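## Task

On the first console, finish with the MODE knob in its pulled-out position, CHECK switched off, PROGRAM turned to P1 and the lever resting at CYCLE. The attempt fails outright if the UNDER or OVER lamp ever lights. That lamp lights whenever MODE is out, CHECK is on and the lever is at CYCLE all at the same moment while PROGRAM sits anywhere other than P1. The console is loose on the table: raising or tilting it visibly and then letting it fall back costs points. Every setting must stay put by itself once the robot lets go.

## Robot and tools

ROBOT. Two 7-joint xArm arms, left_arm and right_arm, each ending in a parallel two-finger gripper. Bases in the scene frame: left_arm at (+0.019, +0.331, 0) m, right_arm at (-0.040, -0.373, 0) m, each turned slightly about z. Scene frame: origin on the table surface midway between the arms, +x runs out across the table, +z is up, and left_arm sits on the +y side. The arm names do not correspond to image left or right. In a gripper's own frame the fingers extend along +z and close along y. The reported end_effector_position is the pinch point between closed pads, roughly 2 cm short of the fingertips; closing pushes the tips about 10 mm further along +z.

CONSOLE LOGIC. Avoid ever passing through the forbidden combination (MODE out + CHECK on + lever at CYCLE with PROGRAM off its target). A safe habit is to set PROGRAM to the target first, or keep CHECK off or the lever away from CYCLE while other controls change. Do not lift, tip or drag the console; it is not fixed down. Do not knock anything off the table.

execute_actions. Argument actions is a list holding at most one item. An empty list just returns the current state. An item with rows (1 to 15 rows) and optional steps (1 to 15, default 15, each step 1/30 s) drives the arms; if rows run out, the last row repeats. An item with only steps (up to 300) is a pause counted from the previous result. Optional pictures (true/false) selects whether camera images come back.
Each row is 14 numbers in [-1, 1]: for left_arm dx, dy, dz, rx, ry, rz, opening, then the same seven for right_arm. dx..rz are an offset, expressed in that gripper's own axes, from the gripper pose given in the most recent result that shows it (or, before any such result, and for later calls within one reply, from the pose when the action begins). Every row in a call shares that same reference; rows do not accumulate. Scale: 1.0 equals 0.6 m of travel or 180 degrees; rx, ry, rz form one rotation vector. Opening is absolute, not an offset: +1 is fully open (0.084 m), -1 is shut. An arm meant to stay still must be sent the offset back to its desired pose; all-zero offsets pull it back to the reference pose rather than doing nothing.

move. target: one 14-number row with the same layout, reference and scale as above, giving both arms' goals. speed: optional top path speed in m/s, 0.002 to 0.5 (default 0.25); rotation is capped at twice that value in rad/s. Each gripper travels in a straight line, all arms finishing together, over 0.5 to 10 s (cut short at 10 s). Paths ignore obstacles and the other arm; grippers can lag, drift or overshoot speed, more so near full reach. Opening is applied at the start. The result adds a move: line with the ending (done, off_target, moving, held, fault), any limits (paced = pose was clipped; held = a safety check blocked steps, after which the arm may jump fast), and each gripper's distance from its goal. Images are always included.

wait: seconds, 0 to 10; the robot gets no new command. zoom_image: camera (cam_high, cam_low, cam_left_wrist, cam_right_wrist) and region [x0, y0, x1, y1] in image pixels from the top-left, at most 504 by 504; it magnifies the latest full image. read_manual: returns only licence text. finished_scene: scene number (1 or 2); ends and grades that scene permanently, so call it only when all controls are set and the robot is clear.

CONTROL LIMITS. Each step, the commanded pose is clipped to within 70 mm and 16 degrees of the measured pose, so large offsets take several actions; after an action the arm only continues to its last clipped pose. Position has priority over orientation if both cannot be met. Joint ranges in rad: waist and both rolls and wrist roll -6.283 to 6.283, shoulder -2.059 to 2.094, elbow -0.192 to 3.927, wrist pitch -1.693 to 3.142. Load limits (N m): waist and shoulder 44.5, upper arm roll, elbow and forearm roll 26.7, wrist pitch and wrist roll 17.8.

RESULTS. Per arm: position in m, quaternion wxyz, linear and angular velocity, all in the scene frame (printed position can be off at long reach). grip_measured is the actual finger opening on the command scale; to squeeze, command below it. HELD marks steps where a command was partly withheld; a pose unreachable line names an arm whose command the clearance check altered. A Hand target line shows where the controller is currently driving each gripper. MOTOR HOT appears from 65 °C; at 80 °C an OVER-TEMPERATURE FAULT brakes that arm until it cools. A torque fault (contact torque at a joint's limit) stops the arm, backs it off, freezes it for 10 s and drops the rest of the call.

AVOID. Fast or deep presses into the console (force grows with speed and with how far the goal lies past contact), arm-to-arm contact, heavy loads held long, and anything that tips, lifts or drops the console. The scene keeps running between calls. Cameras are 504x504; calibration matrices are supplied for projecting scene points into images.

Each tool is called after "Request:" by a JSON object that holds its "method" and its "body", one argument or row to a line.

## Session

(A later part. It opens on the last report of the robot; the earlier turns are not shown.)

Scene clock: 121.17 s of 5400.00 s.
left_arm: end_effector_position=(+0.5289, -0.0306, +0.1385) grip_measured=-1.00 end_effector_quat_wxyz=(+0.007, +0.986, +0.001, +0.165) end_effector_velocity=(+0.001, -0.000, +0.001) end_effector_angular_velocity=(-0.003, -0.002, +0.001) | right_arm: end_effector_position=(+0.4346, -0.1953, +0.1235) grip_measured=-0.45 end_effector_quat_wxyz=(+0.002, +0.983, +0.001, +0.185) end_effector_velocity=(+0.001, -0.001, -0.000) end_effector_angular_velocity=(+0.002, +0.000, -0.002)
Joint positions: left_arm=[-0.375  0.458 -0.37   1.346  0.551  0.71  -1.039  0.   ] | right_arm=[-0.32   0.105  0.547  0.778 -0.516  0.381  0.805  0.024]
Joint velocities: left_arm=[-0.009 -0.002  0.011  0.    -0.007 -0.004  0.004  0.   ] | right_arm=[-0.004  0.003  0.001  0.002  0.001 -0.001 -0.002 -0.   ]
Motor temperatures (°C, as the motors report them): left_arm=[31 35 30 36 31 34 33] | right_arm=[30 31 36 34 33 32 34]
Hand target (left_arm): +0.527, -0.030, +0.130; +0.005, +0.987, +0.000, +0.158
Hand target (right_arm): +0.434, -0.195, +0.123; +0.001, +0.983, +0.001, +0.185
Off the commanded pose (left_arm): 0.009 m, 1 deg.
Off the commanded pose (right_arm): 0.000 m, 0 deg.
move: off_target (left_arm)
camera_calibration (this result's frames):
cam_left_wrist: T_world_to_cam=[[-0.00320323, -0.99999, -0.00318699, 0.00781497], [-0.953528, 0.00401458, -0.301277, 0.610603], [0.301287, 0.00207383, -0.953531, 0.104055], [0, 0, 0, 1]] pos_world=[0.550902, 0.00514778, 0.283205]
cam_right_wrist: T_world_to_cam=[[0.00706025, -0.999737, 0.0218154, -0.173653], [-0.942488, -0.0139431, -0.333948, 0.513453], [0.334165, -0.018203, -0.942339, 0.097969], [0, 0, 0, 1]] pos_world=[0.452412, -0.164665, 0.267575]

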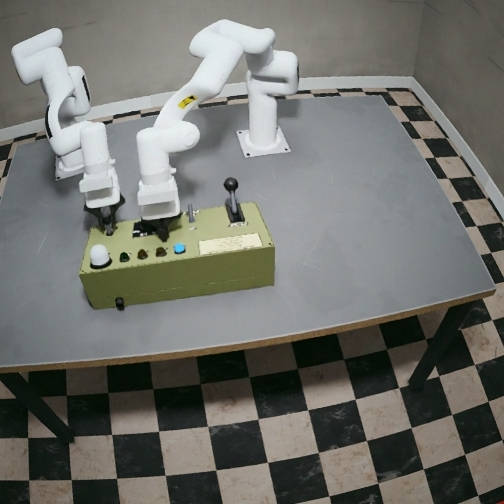

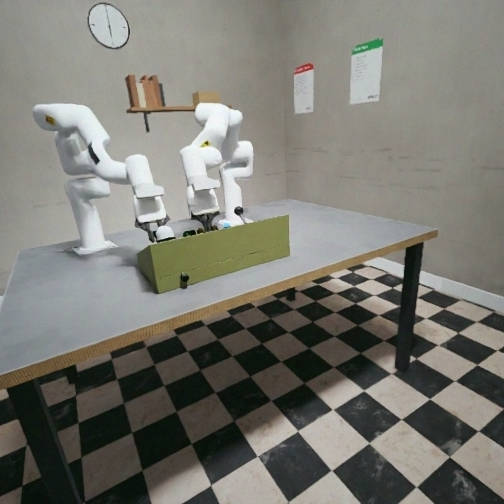

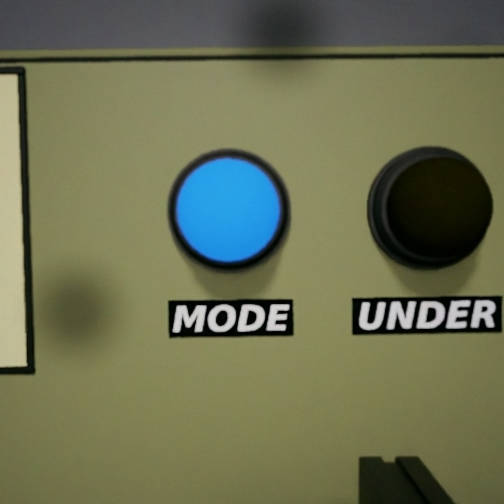

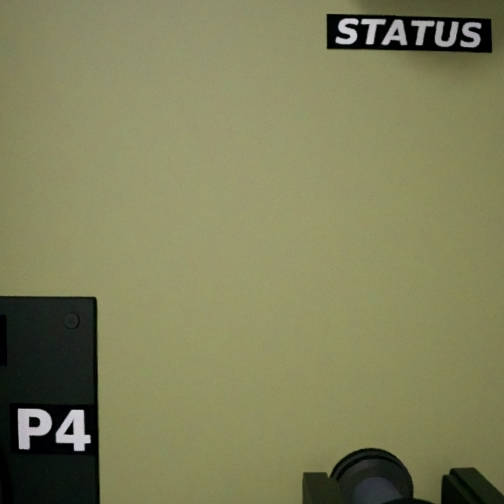

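Request:
{"method": "move", "body": {
  "target": [-0.006,0,0.008,0,0,0,-1,0,0,-0.009,0,0,0,-0.9],
  "speed": 0.02
}}

Scene clock: 125.33 s of 5400.00 s.
left_arm: end_effector_position=(+0.5277, -0.0327, +0.1385) grip_measured=-1.00 end_effector_quat_wxyz=(+0.010, +0.985, -0.000, +0.170) end_effector_velocity=(-0.001, -0.001, -0.001) end_effector_angular_velocity=(+0.001, +0.001, -0.002) | right_arm: end_effector_position=(+0.4319, -0.1973, +0.1263) grip_measured=-0.45 end_effector_quat_wxyz=(+0.002, +0.983, -0.000, +0.183) end_effector_velocity=(-0.002, -0.000, +0.001) end_effector_angular_velocity=(-0.006, +0.001, -0.000)
Joint positions: left_arm=[-0.383  0.453 -0.363  1.336  0.557  0.694 -1.049  0.   ] | right_arm=[-0.323  0.088  0.551  0.77  -0.483  0.39   0.781  0.024]
Joint velocities: left_arm=[-0.005 -0.001  0.004 -0.003 -0.002 -0.002  0.001  0.   ] | right_arm=[ 0.006 -0.007 -0.003 -0.002  0.002  0.008 -0.    -0.   ]
Motor temperatures (°C, as the motors report them): left_arm=[31 35 30 36 31 34 33] | right_arm=[30 31 36 34 33 32 34]
Hand target (left_arm): +0.527, -0.031, +0.133; +0.007, +0.986, +0.001, +0.165
Hand target (right_arm): +0.433, -0.195, +0.128; +0.002, +0.983, +0.001, +0.185
Off the commanded pose (left_arm): 0.006 m, 1 deg.
Off the commanded pose (right_arm): 0.003 m, 0 deg.
After step 90, 0.43 s passed at rest.
move: off_target (left_arm)
camera_calibration (this result's frames):
cam_left_wrist: T_world_to_cam=[[-0.00565269, -0.999982, 0.00206462, 0.00629], [-0.950745, 0.00473444, -0.309939, 0.609204], [0.309924, -0.00371492, -0.950754, 0.0993305], [0, 0, 0, 1]] pos_world=[0.548448, 0.00377465, 0.283242]
cam_right_wrist: T_world_to_cam=[[0.00335336, -0.999739, 0.0225842, -0.17426], [-0.944242, -0.0106012, -0.329081, 0.512637], [0.329234, -0.0202215, -0.944032, 0.10339], [0, 0, 0, 1]] pos_world=[0.450598, -0.166689, 0.270238]

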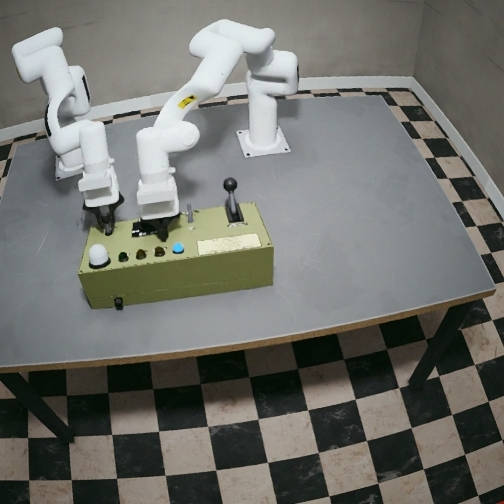

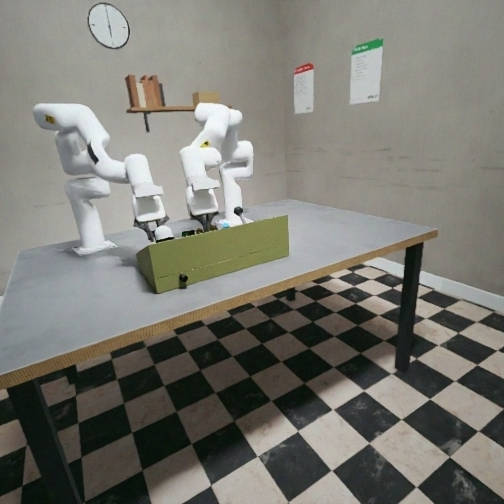

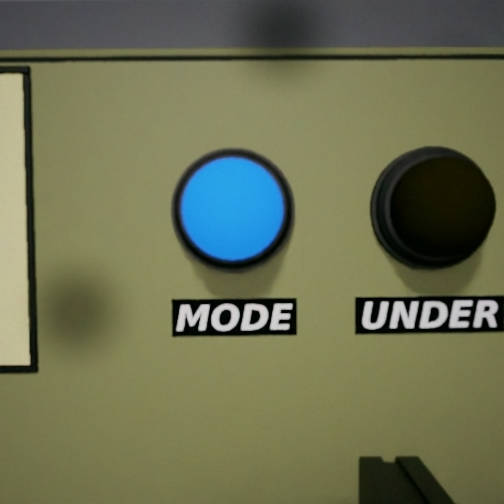

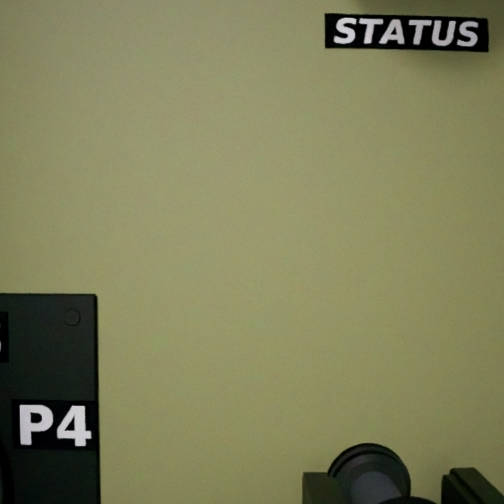

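Request:
{"method": "move", "body": {
  "target": [-0.237,-0.333,-0.318,0,0,0,-0.6,0,0,0.002,0,0,0,-0.9]
}}

Scene clock: 136.60 s of 5400.00 s.
left_arm: end_effector_position=(+0.3311, +0.1702, +0.2678) grip_measured=-0.62 end_effector_quat_wxyz=(+0.009, +0.985, -0.000, +0.170) end_effector_velocity=(+0.001, -0.001, +0.005) end_effector_angular_velocity=(-0.007, -0.009, +0.000) | right_arm: end_effector_position=(+0.4325, -0.1964, +0.1257) grip_measured=-0.45 end_effector_quat_wxyz=(+0.002, +0.983, +0.000, +0.184) end_effector_velocity=(-0.001, -0.000, -0.001) end_effector_angular_velocity=(-0.000, +0.002, -0.000)
Joint positions: left_arm=[-0.331 -0.706 -0.232  0.536 -0.007  0.918 -0.492  0.017] | right_arm=[-0.327  0.093  0.555  0.772 -0.491  0.387  0.787  0.024]
Joint velocities: left_arm=[ 0.    -0.006  0.     0.005 -0.003  0.     0.001 -0.   ] | right_arm=[-0.002  0.001  0.002 -0.001 -0.001  0.001  0.001 -0.   ]
Motor temperatures (°C, as the motors report them): left_arm=[31 35 30 35 31 34 33] | right_arm=[30 31 36 35 33 32 34]
Hand target (left_arm): +0.331, +0.170, +0.268; +0.009, +0.985, -0.000, +0.170
Hand target (right_arm): +0.432, -0.197, +0.125; +0.002, +0.983, -0.000, +0.183
Off the commanded pose (left_arm): 0.001 m, 0 deg.
Off the commanded pose (right_arm): 0.001 m, 0 deg.
After step 90, 6.53 s passed at rest.
move: done
camera_calibration (this result's frames):
cam_left_wrist: T_world_to_cam=[[-0.00581722, -0.999983, -0.000205085, 0.208502], [-0.95073, 0.00559427, -0.30997, 0.461273], [0.309965, -0.00160818, -0.950746, 0.283557], [0, 0, 0, 1]] pos_world=[0.351866, 0.206374, 0.412614]
cam_right_wrist: T_world_to_cam=[[0.00494541, -0.999751, 0.02175, -0.173905], [-0.943735, -0.0118583, -0.330491, 0.512754], [0.330666, -0.0188918, -0.943559, 0.10224], [0, 0, 0, 1]] pos_world=[0.450957, -0.16585, 0.269713]

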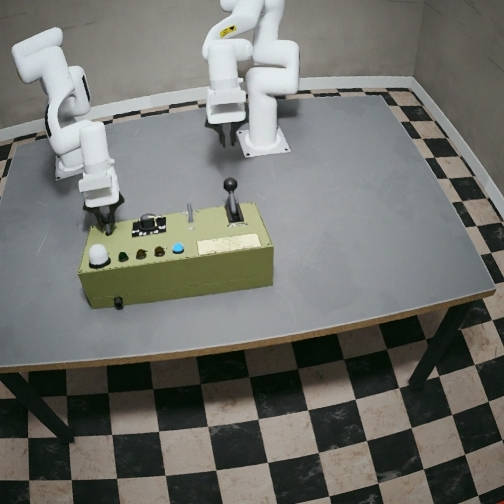

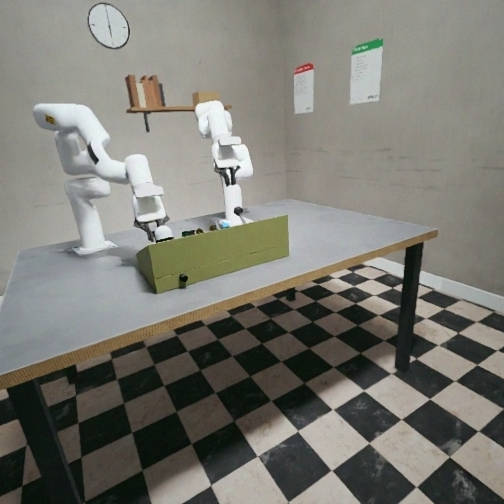

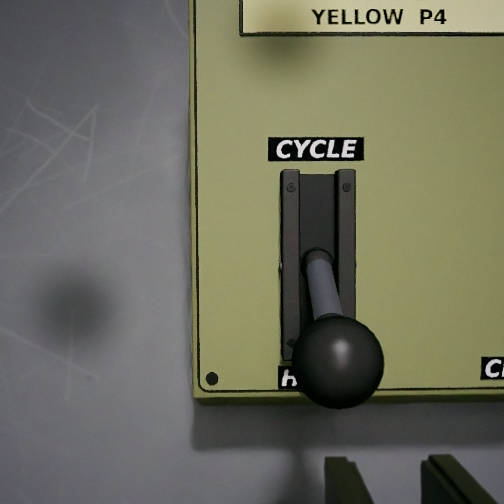

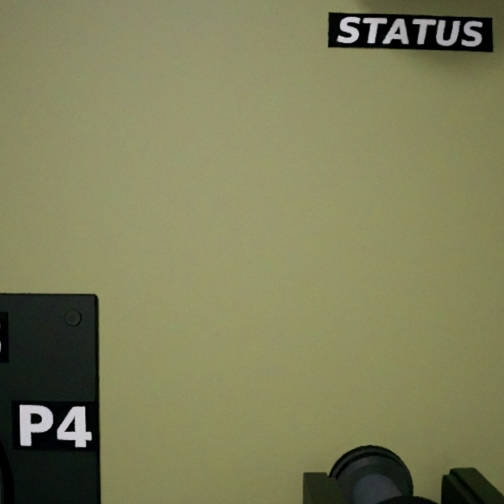

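Request:
{"method": "move", "body": {
  "target": [-0.04,0,0.168,0,0,0,-0.6,0,0,0,0,0,0,-0.9],
  "speed": 0.2
}}

Request:
{"method": "move", "body": {
  "target": [0.17,0,0.008,0,0,0,-0.6,0,0,0,0,0,0,-0.9],
  "speed": 0.04
}}

Scene clock: 149.20 s of 5400.00 s.
left_arm: end_effector_position=(+0.3422, +0.1683, +0.1652) grip_measured=-0.62 end_effector_quat_wxyz=(+0.009, +0.985, -0.001, +0.170) end_effector_velocity=(-0.002, +0.002, -0.004) end_effector_angular_velocity=(+0.004, +0.009, +0.001) | right_arm: end_effector_position=(+0.4324, -0.1969, +0.1254) grip_measured=-0.45 end_effector_quat_wxyz=(+0.002, +0.983, -0.000, +0.183) end_effector_velocity=(-0.001, +0.001, -0.000) end_effector_angular_velocity=(+0.000, +0.001, +0.001)
Joint positions: left_arm=[-0.295 -0.52  -0.289  0.347  0.026  0.542 -0.553  0.017] | right_arm=[-0.326  0.093  0.554  0.772 -0.491  0.388  0.787  0.024]
Joint velocities: left_arm=[ 0.     0.004  0.    -0.005 -0.001  0.001  0.     0.   ] | right_arm=[ 0.002 -0.    -0.    -0.001  0.    -0.     0.     0.   ]
Motor temperatures (°C, as the motors report them): left_arm=[31 35 30 36 31 34 33] | right_arm=[30 31 36 35 33 32 34]
Hand target (left_arm): +0.342, +0.168, +0.165; +0.009, +0.985, -0.001, +0.170
Hand target (right_arm): +0.433, -0.196, +0.126; +0.002, +0.983, +0.000, +0.184
Off the commanded pose (left_arm): 0.000 m, 0 deg.
Off the commanded pose (right_arm): 0.001 m, 0 deg.
After step 90, 8.60 s passed at rest.
move: done
camera_calibration (this result's frames):
cam_left_wrist: T_world_to_cam=[[-0.00606079, -0.999981, 0.000600284, 0.206566], [-0.950414, 0.00557371, -0.310939, 0.440043], [0.31093, -0.00245505, -0.95043, 0.182332], [0, 0, 0, 1]] pos_world=[0.362783, 0.204557, 0.309996]
cam_right_wrist: T_world_to_cam=[[0.00416402, -0.999746, 0.0221473, -0.174067], [-0.943991, -0.0112374, -0.329781, 0.512712], [0.329946, -0.0195336, -0.943798, 0.102216], [0, 0, 0, 1]] pos_world=[0.450995, -0.166265, 0.269409]

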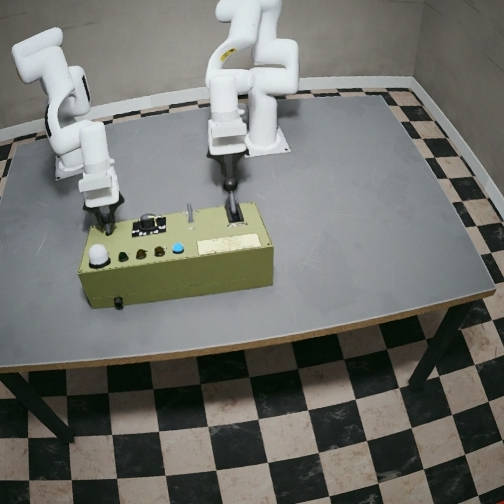

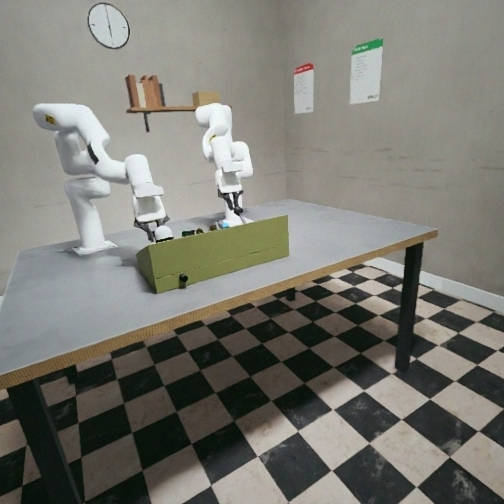

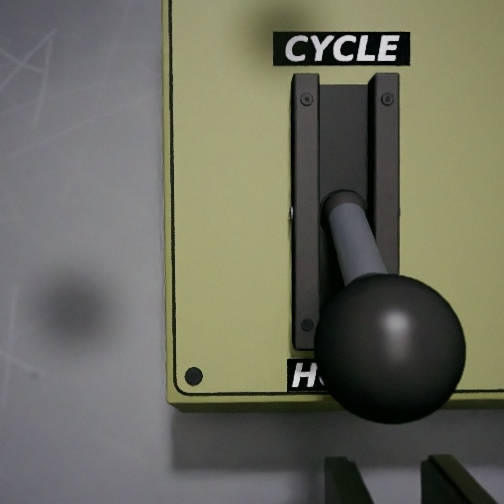

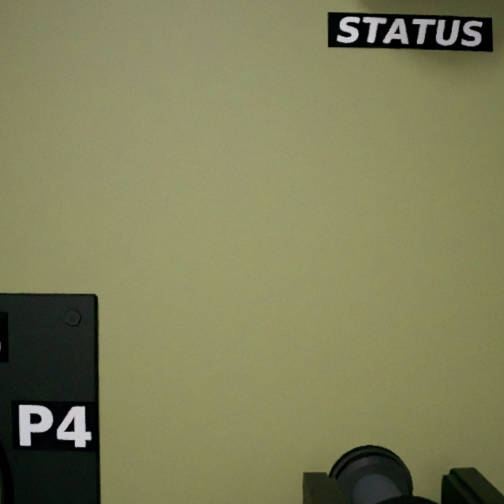

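Scene clock: 152.30 s of 5400.00 s.
left_arm: end_effector_position=(+0.4400, +0.1679, +0.1948) grip_measured=-0.62 end_effector_quat_wxyz=(+0.009, +0.985, -0.001, +0.171) end_effector_velocity=(+0.001, +0.002, +0.000) end_effector_angular_velocity=(-0.000, -0.001, +0.004) | right_arm: end_effector_position=(+0.4324, -0.1963, +0.1256) grip_measured=-0.45 end_effector_quat_wxyz=(+0.002, +0.983, +0.000, +0.184) end_effector_velocity=(-0.000, +0.000, -0.000) end_effector_angular_velocity=(-0.000, +0.001, +0.001)
Joint positions: left_arm=[-0.189 -0.235 -0.25   0.661  0.108  0.568 -0.485  0.017] | right_arm=[-0.322  0.092  0.55   0.772 -0.49   0.387  0.787  0.024]
Joint velocities: left_arm=[ 0.004  0.002  0.001  0.002  0.001 -0.     0.     0.   ] | right_arm=[-0.001  0.001  0.002  0.    -0.001  0.    -0.     0.   ]
Motor temperatures (°C, as the motors report them): left_arm=[31 35 30 36 31 34 33] | right_arm=[30 31 36 35 33 32 34]
Hand target (left_arm): +0.440, +0.168, +0.194; +0.009, +0.985, -0.000, +0.170
Hand target (right_arm): +0.432, -0.197, +0.125; +0.002, +0.983, -0.000, +0.183
Off the commanded pose (left_arm): 0.001 m, 0 deg.
Off the commanded pose (right_arm): 0.001 m, 0 deg.
move: done
camera_calibration (this result's frames):
cam_left_wrist: T_world_to_cam=[[-0.00704689, -0.999975, 0.000651691, 0.207193], [-0.950118, 0.00649233, -0.311824, 0.542156], [0.311812, -0.00281657, -0.95014, 0.179702], [0, 0, 0, 1]] pos_world=[0.460539, 0.204174, 0.339665]
cam_right_wrist: T_world_to_cam=[[0.00517961, -0.99975, 0.0217577, -0.173892], [-0.943775, -0.0120795, -0.330368, 0.512607], [0.330548, -0.0188232, -0.943601, 0.102295], [0, 0, 0, 1]] pos_world=[0.450873, -0.165731, 0.269658]

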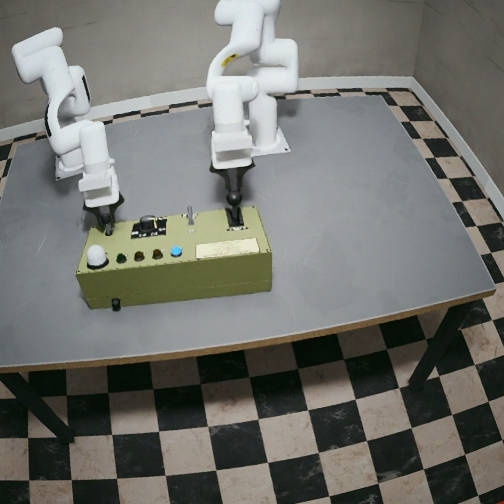

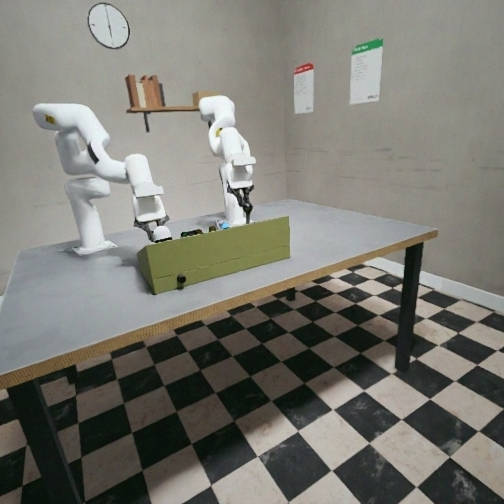

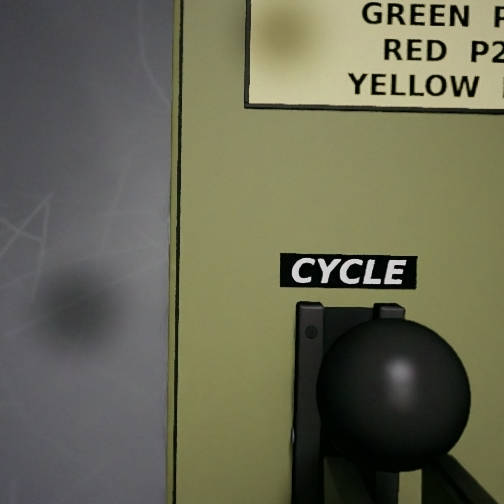

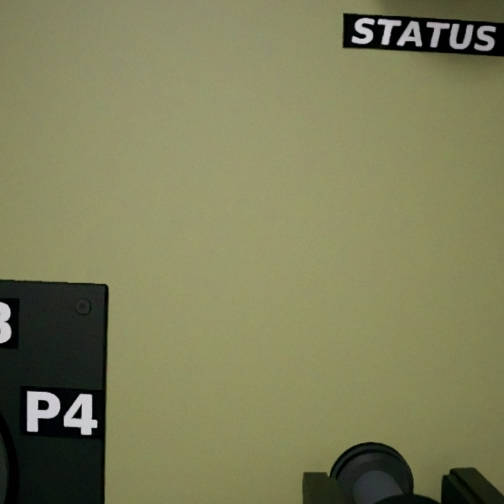

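Request:
{"method": "move", "body": {
  "target": [-0.12,0,-0.12,0,0,0,-0.6,0,0,0,0,0,0,0.4]
}}

Request:
{"method": "move", "body": {
  "target": [0,0.1,-0.15,0,0,0,-0.6,0,0.05,-0.2,0,0,0,0.4]
}}

Request:
{"method": "zoom_image", "body": {
  "camera": "cam_high",
  "region": [70, 170, 290, 320]
}}

Scene clock: 156.50 s of 5400.00 s.
left_arm: end_effector_position=(+0.3481, +0.1693, +0.2383) grip_measured=-0.62 end_effector_quat_wxyz=(+0.009, +0.985, -0.001, +0.170) end_effector_velocity=(+0.000, -0.002, +0.004) end_effector_angular_velocity=(-0.002, -0.009, -0.005) | right_arm: end_effector_position=(+0.4324, -0.1963, +0.1256) grip_measured=+0.39 end_effector_quat_wxyz=(+0.002, +0.983, +0.000, +0.184) end_effector_velocity=(-0.001, +0.001, -0.000) end_effector_angular_velocity=(-0.000, +0.001, +0.003)
Joint positions: left_arm=[-0.293 -0.622 -0.255  0.501 -0.008  0.795 -0.483  0.017] | right_arm=[-0.318  0.092  0.547  0.772 -0.489  0.387  0.786  0.061]
Joint velocities: left_arm=[-0.003 -0.006 -0.002  0.004  0.     0.001 -0.    -0.   ] | right_arm=[-0.001 -0.     0.003 -0.002  0.    -0.    -0.001  0.   ]
Motor temperatures (°C, as the motors report them): left_arm=[31 35 30 36 31 34 33] | right_arm=[30 31 36 35 33 32 34]
Hand target (left_arm): +0.348, +0.169, +0.239; +0.009, +0.985, -0.001, +0.171
Hand target (right_arm): +0.432, -0.196, +0.126; +0.002, +0.983, +0.000, +0.184
Off the commanded pose (left_arm): 0.000 m, 0 deg.
Off the commanded pose (right_arm): 0.000 m, 0 deg.
After step 90, 0.30 s passed at rest.
move: done
camera_calibration (this result's frames):
cam_left_wrist: T_world_to_cam=[[-0.00646273, -0.999979, 0.000257815, 0.207842], [-0.950519, 0.00606299, -0.310607, 0.468315], [0.310599, -0.00225242, -0.950539, 0.250119], [0, 0, 0, 1]] pos_world=[0.368799, 0.205562, 0.383156]
cam_right_wrist: T_world_to_cam=[[0.00510632, -0.999749, 0.0217925, -0.173908], [-0.9438, -0.0120204, -0.330299, 0.512603], [0.330479, -0.0188811, -0.943625, 0.102291], [0, 0, 0, 1]] pos_world=[0.450877, -0.165771, 0.269626]

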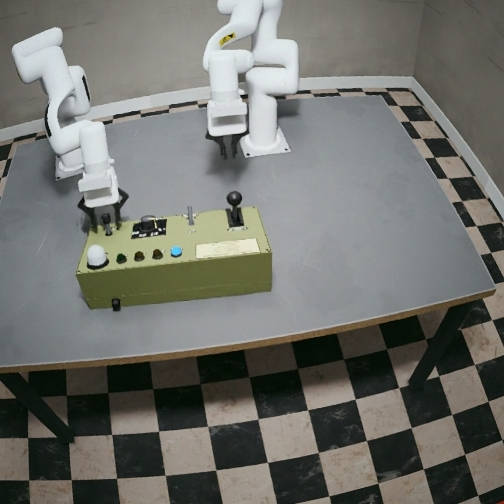

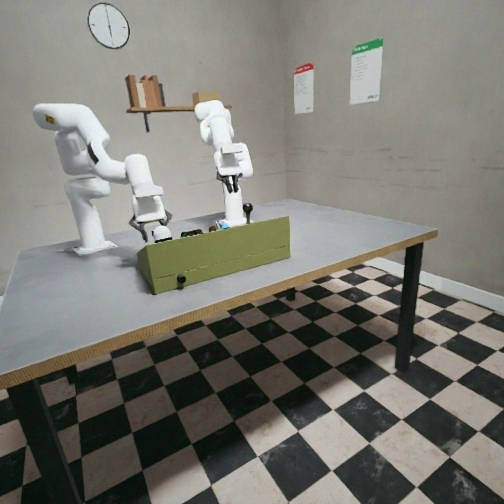

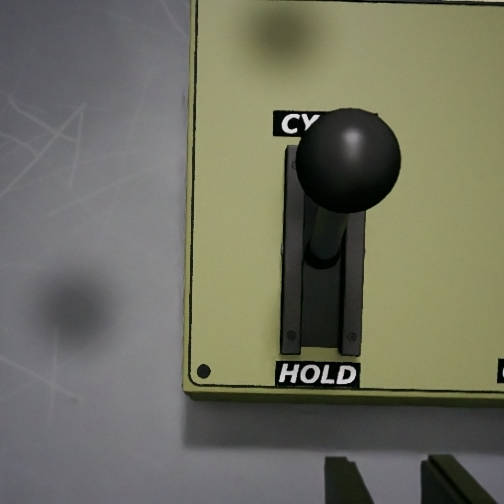

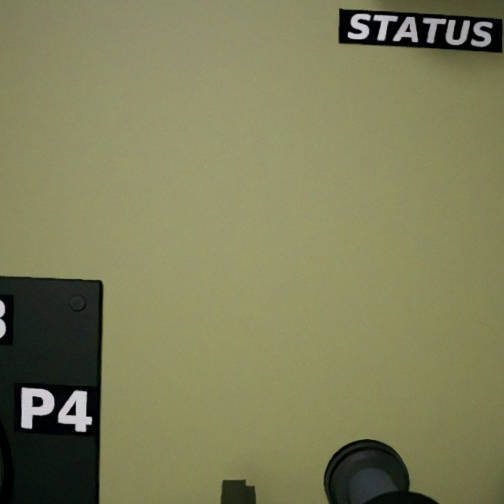

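Scene clock: 157.47 s of 5400.00 s.
left_arm: end_effector_position=(+0.3178, +0.1110, +0.3237) grip_measured=-0.62 end_effector_quat_wxyz=(+0.009, +0.985, -0.001, +0.169) end_effector_velocity=(-0.000, -0.003, +0.003) end_effector_angular_velocity=(-0.004, -0.007, -0.005) | right_arm: end_effector_position=(+0.3887, -0.2263, +0.2365) grip_measured=+0.39 end_effector_quat_wxyz=(+0.001, +0.983, +0.000, +0.182) end_effector_velocity=(+0.003, +0.001, +0.007) end_effector_angular_velocity=(+0.003, -0.016, +0.001)
Joint positions: left_arm=[-0.336 -0.643 -0.352  0.759 -0.033  1.079 -0.604  0.017] | right_arm=[-0.273 -0.333  0.487  0.719  0.04   0.67   0.332  0.061]
Joint velocities: left_arm=[-0.003 -0.001 -0.002  0.006 -0.001 -0.    -0.001 -0.   ] | right_arm=[ 0.    -0.008 -0.002  0.008  0.002 -0.001 -0.002  0.   ]
Motor temperatures (°C, as the motors report them): left_arm=[31 35 30 36 31 34 33] | right_arm=[30 31 36 35 33 32 34]
Hand target (left_arm): +0.318, +0.111, +0.324; +0.009, +0.985, -0.001, +0.170
Hand target (right_arm): +0.389, -0.226, +0.237; +0.001, +0.983, +0.000, +0.183
Off the commanded pose (left_arm): 0.000 m, 0 deg.
Off the commanded pose (right_arm): 0.001 m, 0 deg.
move: done
camera_calibration (this result's frames):
cam_left_wrist: T_world_to_cam=[[-0.00616216, -0.999981, 0.000339062, 0.149142], [-0.950863, 0.00575452, -0.30956, 0.466178], [0.309552, -0.00222996, -0.95088, 0.34103], [0, 0, 0, 1]] pos_world=[0.338624, 0.147217, 0.468538]
cam_right_wrist: T_world_to_cam=[[0.00479698, -0.999776, 0.0206127, -0.205619], [-0.944593, -0.0112957, -0.328051, 0.507559], [0.32821, -0.017897, -0.944435, 0.222132], [0, 0, 0, 1]] pos_world=[0.407516, -0.195864, 0.380533]

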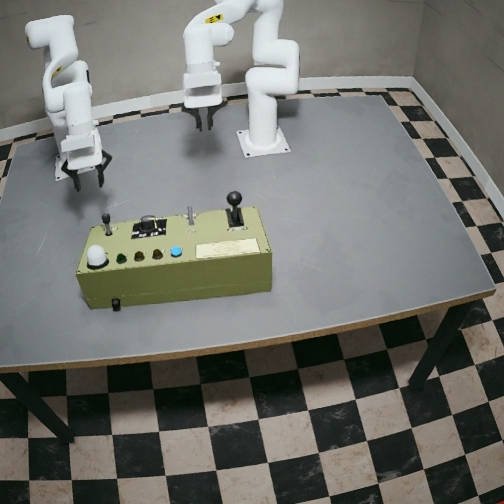

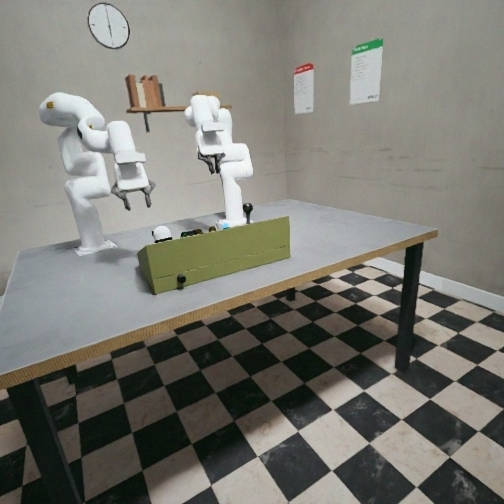

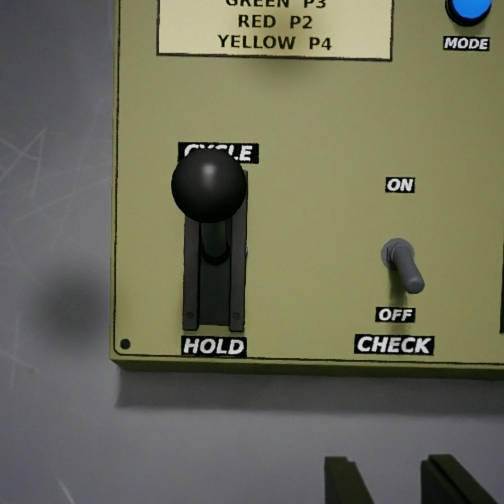

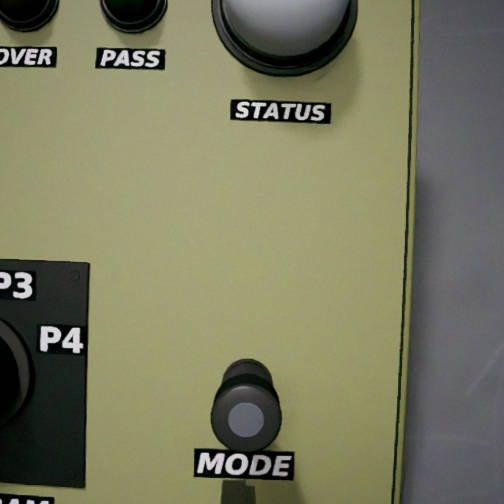

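Region (70, 170, 290, 320) of cam_high's 504x504 image, scaled by 2.291, with more detail than that image has; it fills the top 344 rows of this view, and the rest is white.

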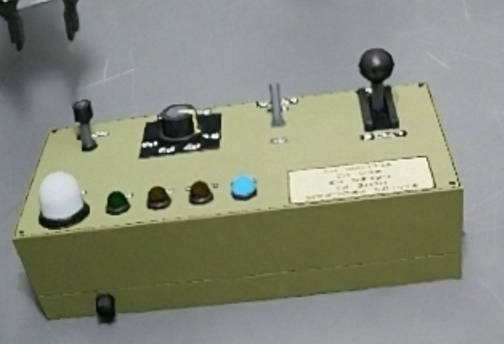

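Request:
{"method": "finished_scene", "body": {
  "scene": 1
}}

The scene is finished: the task was done.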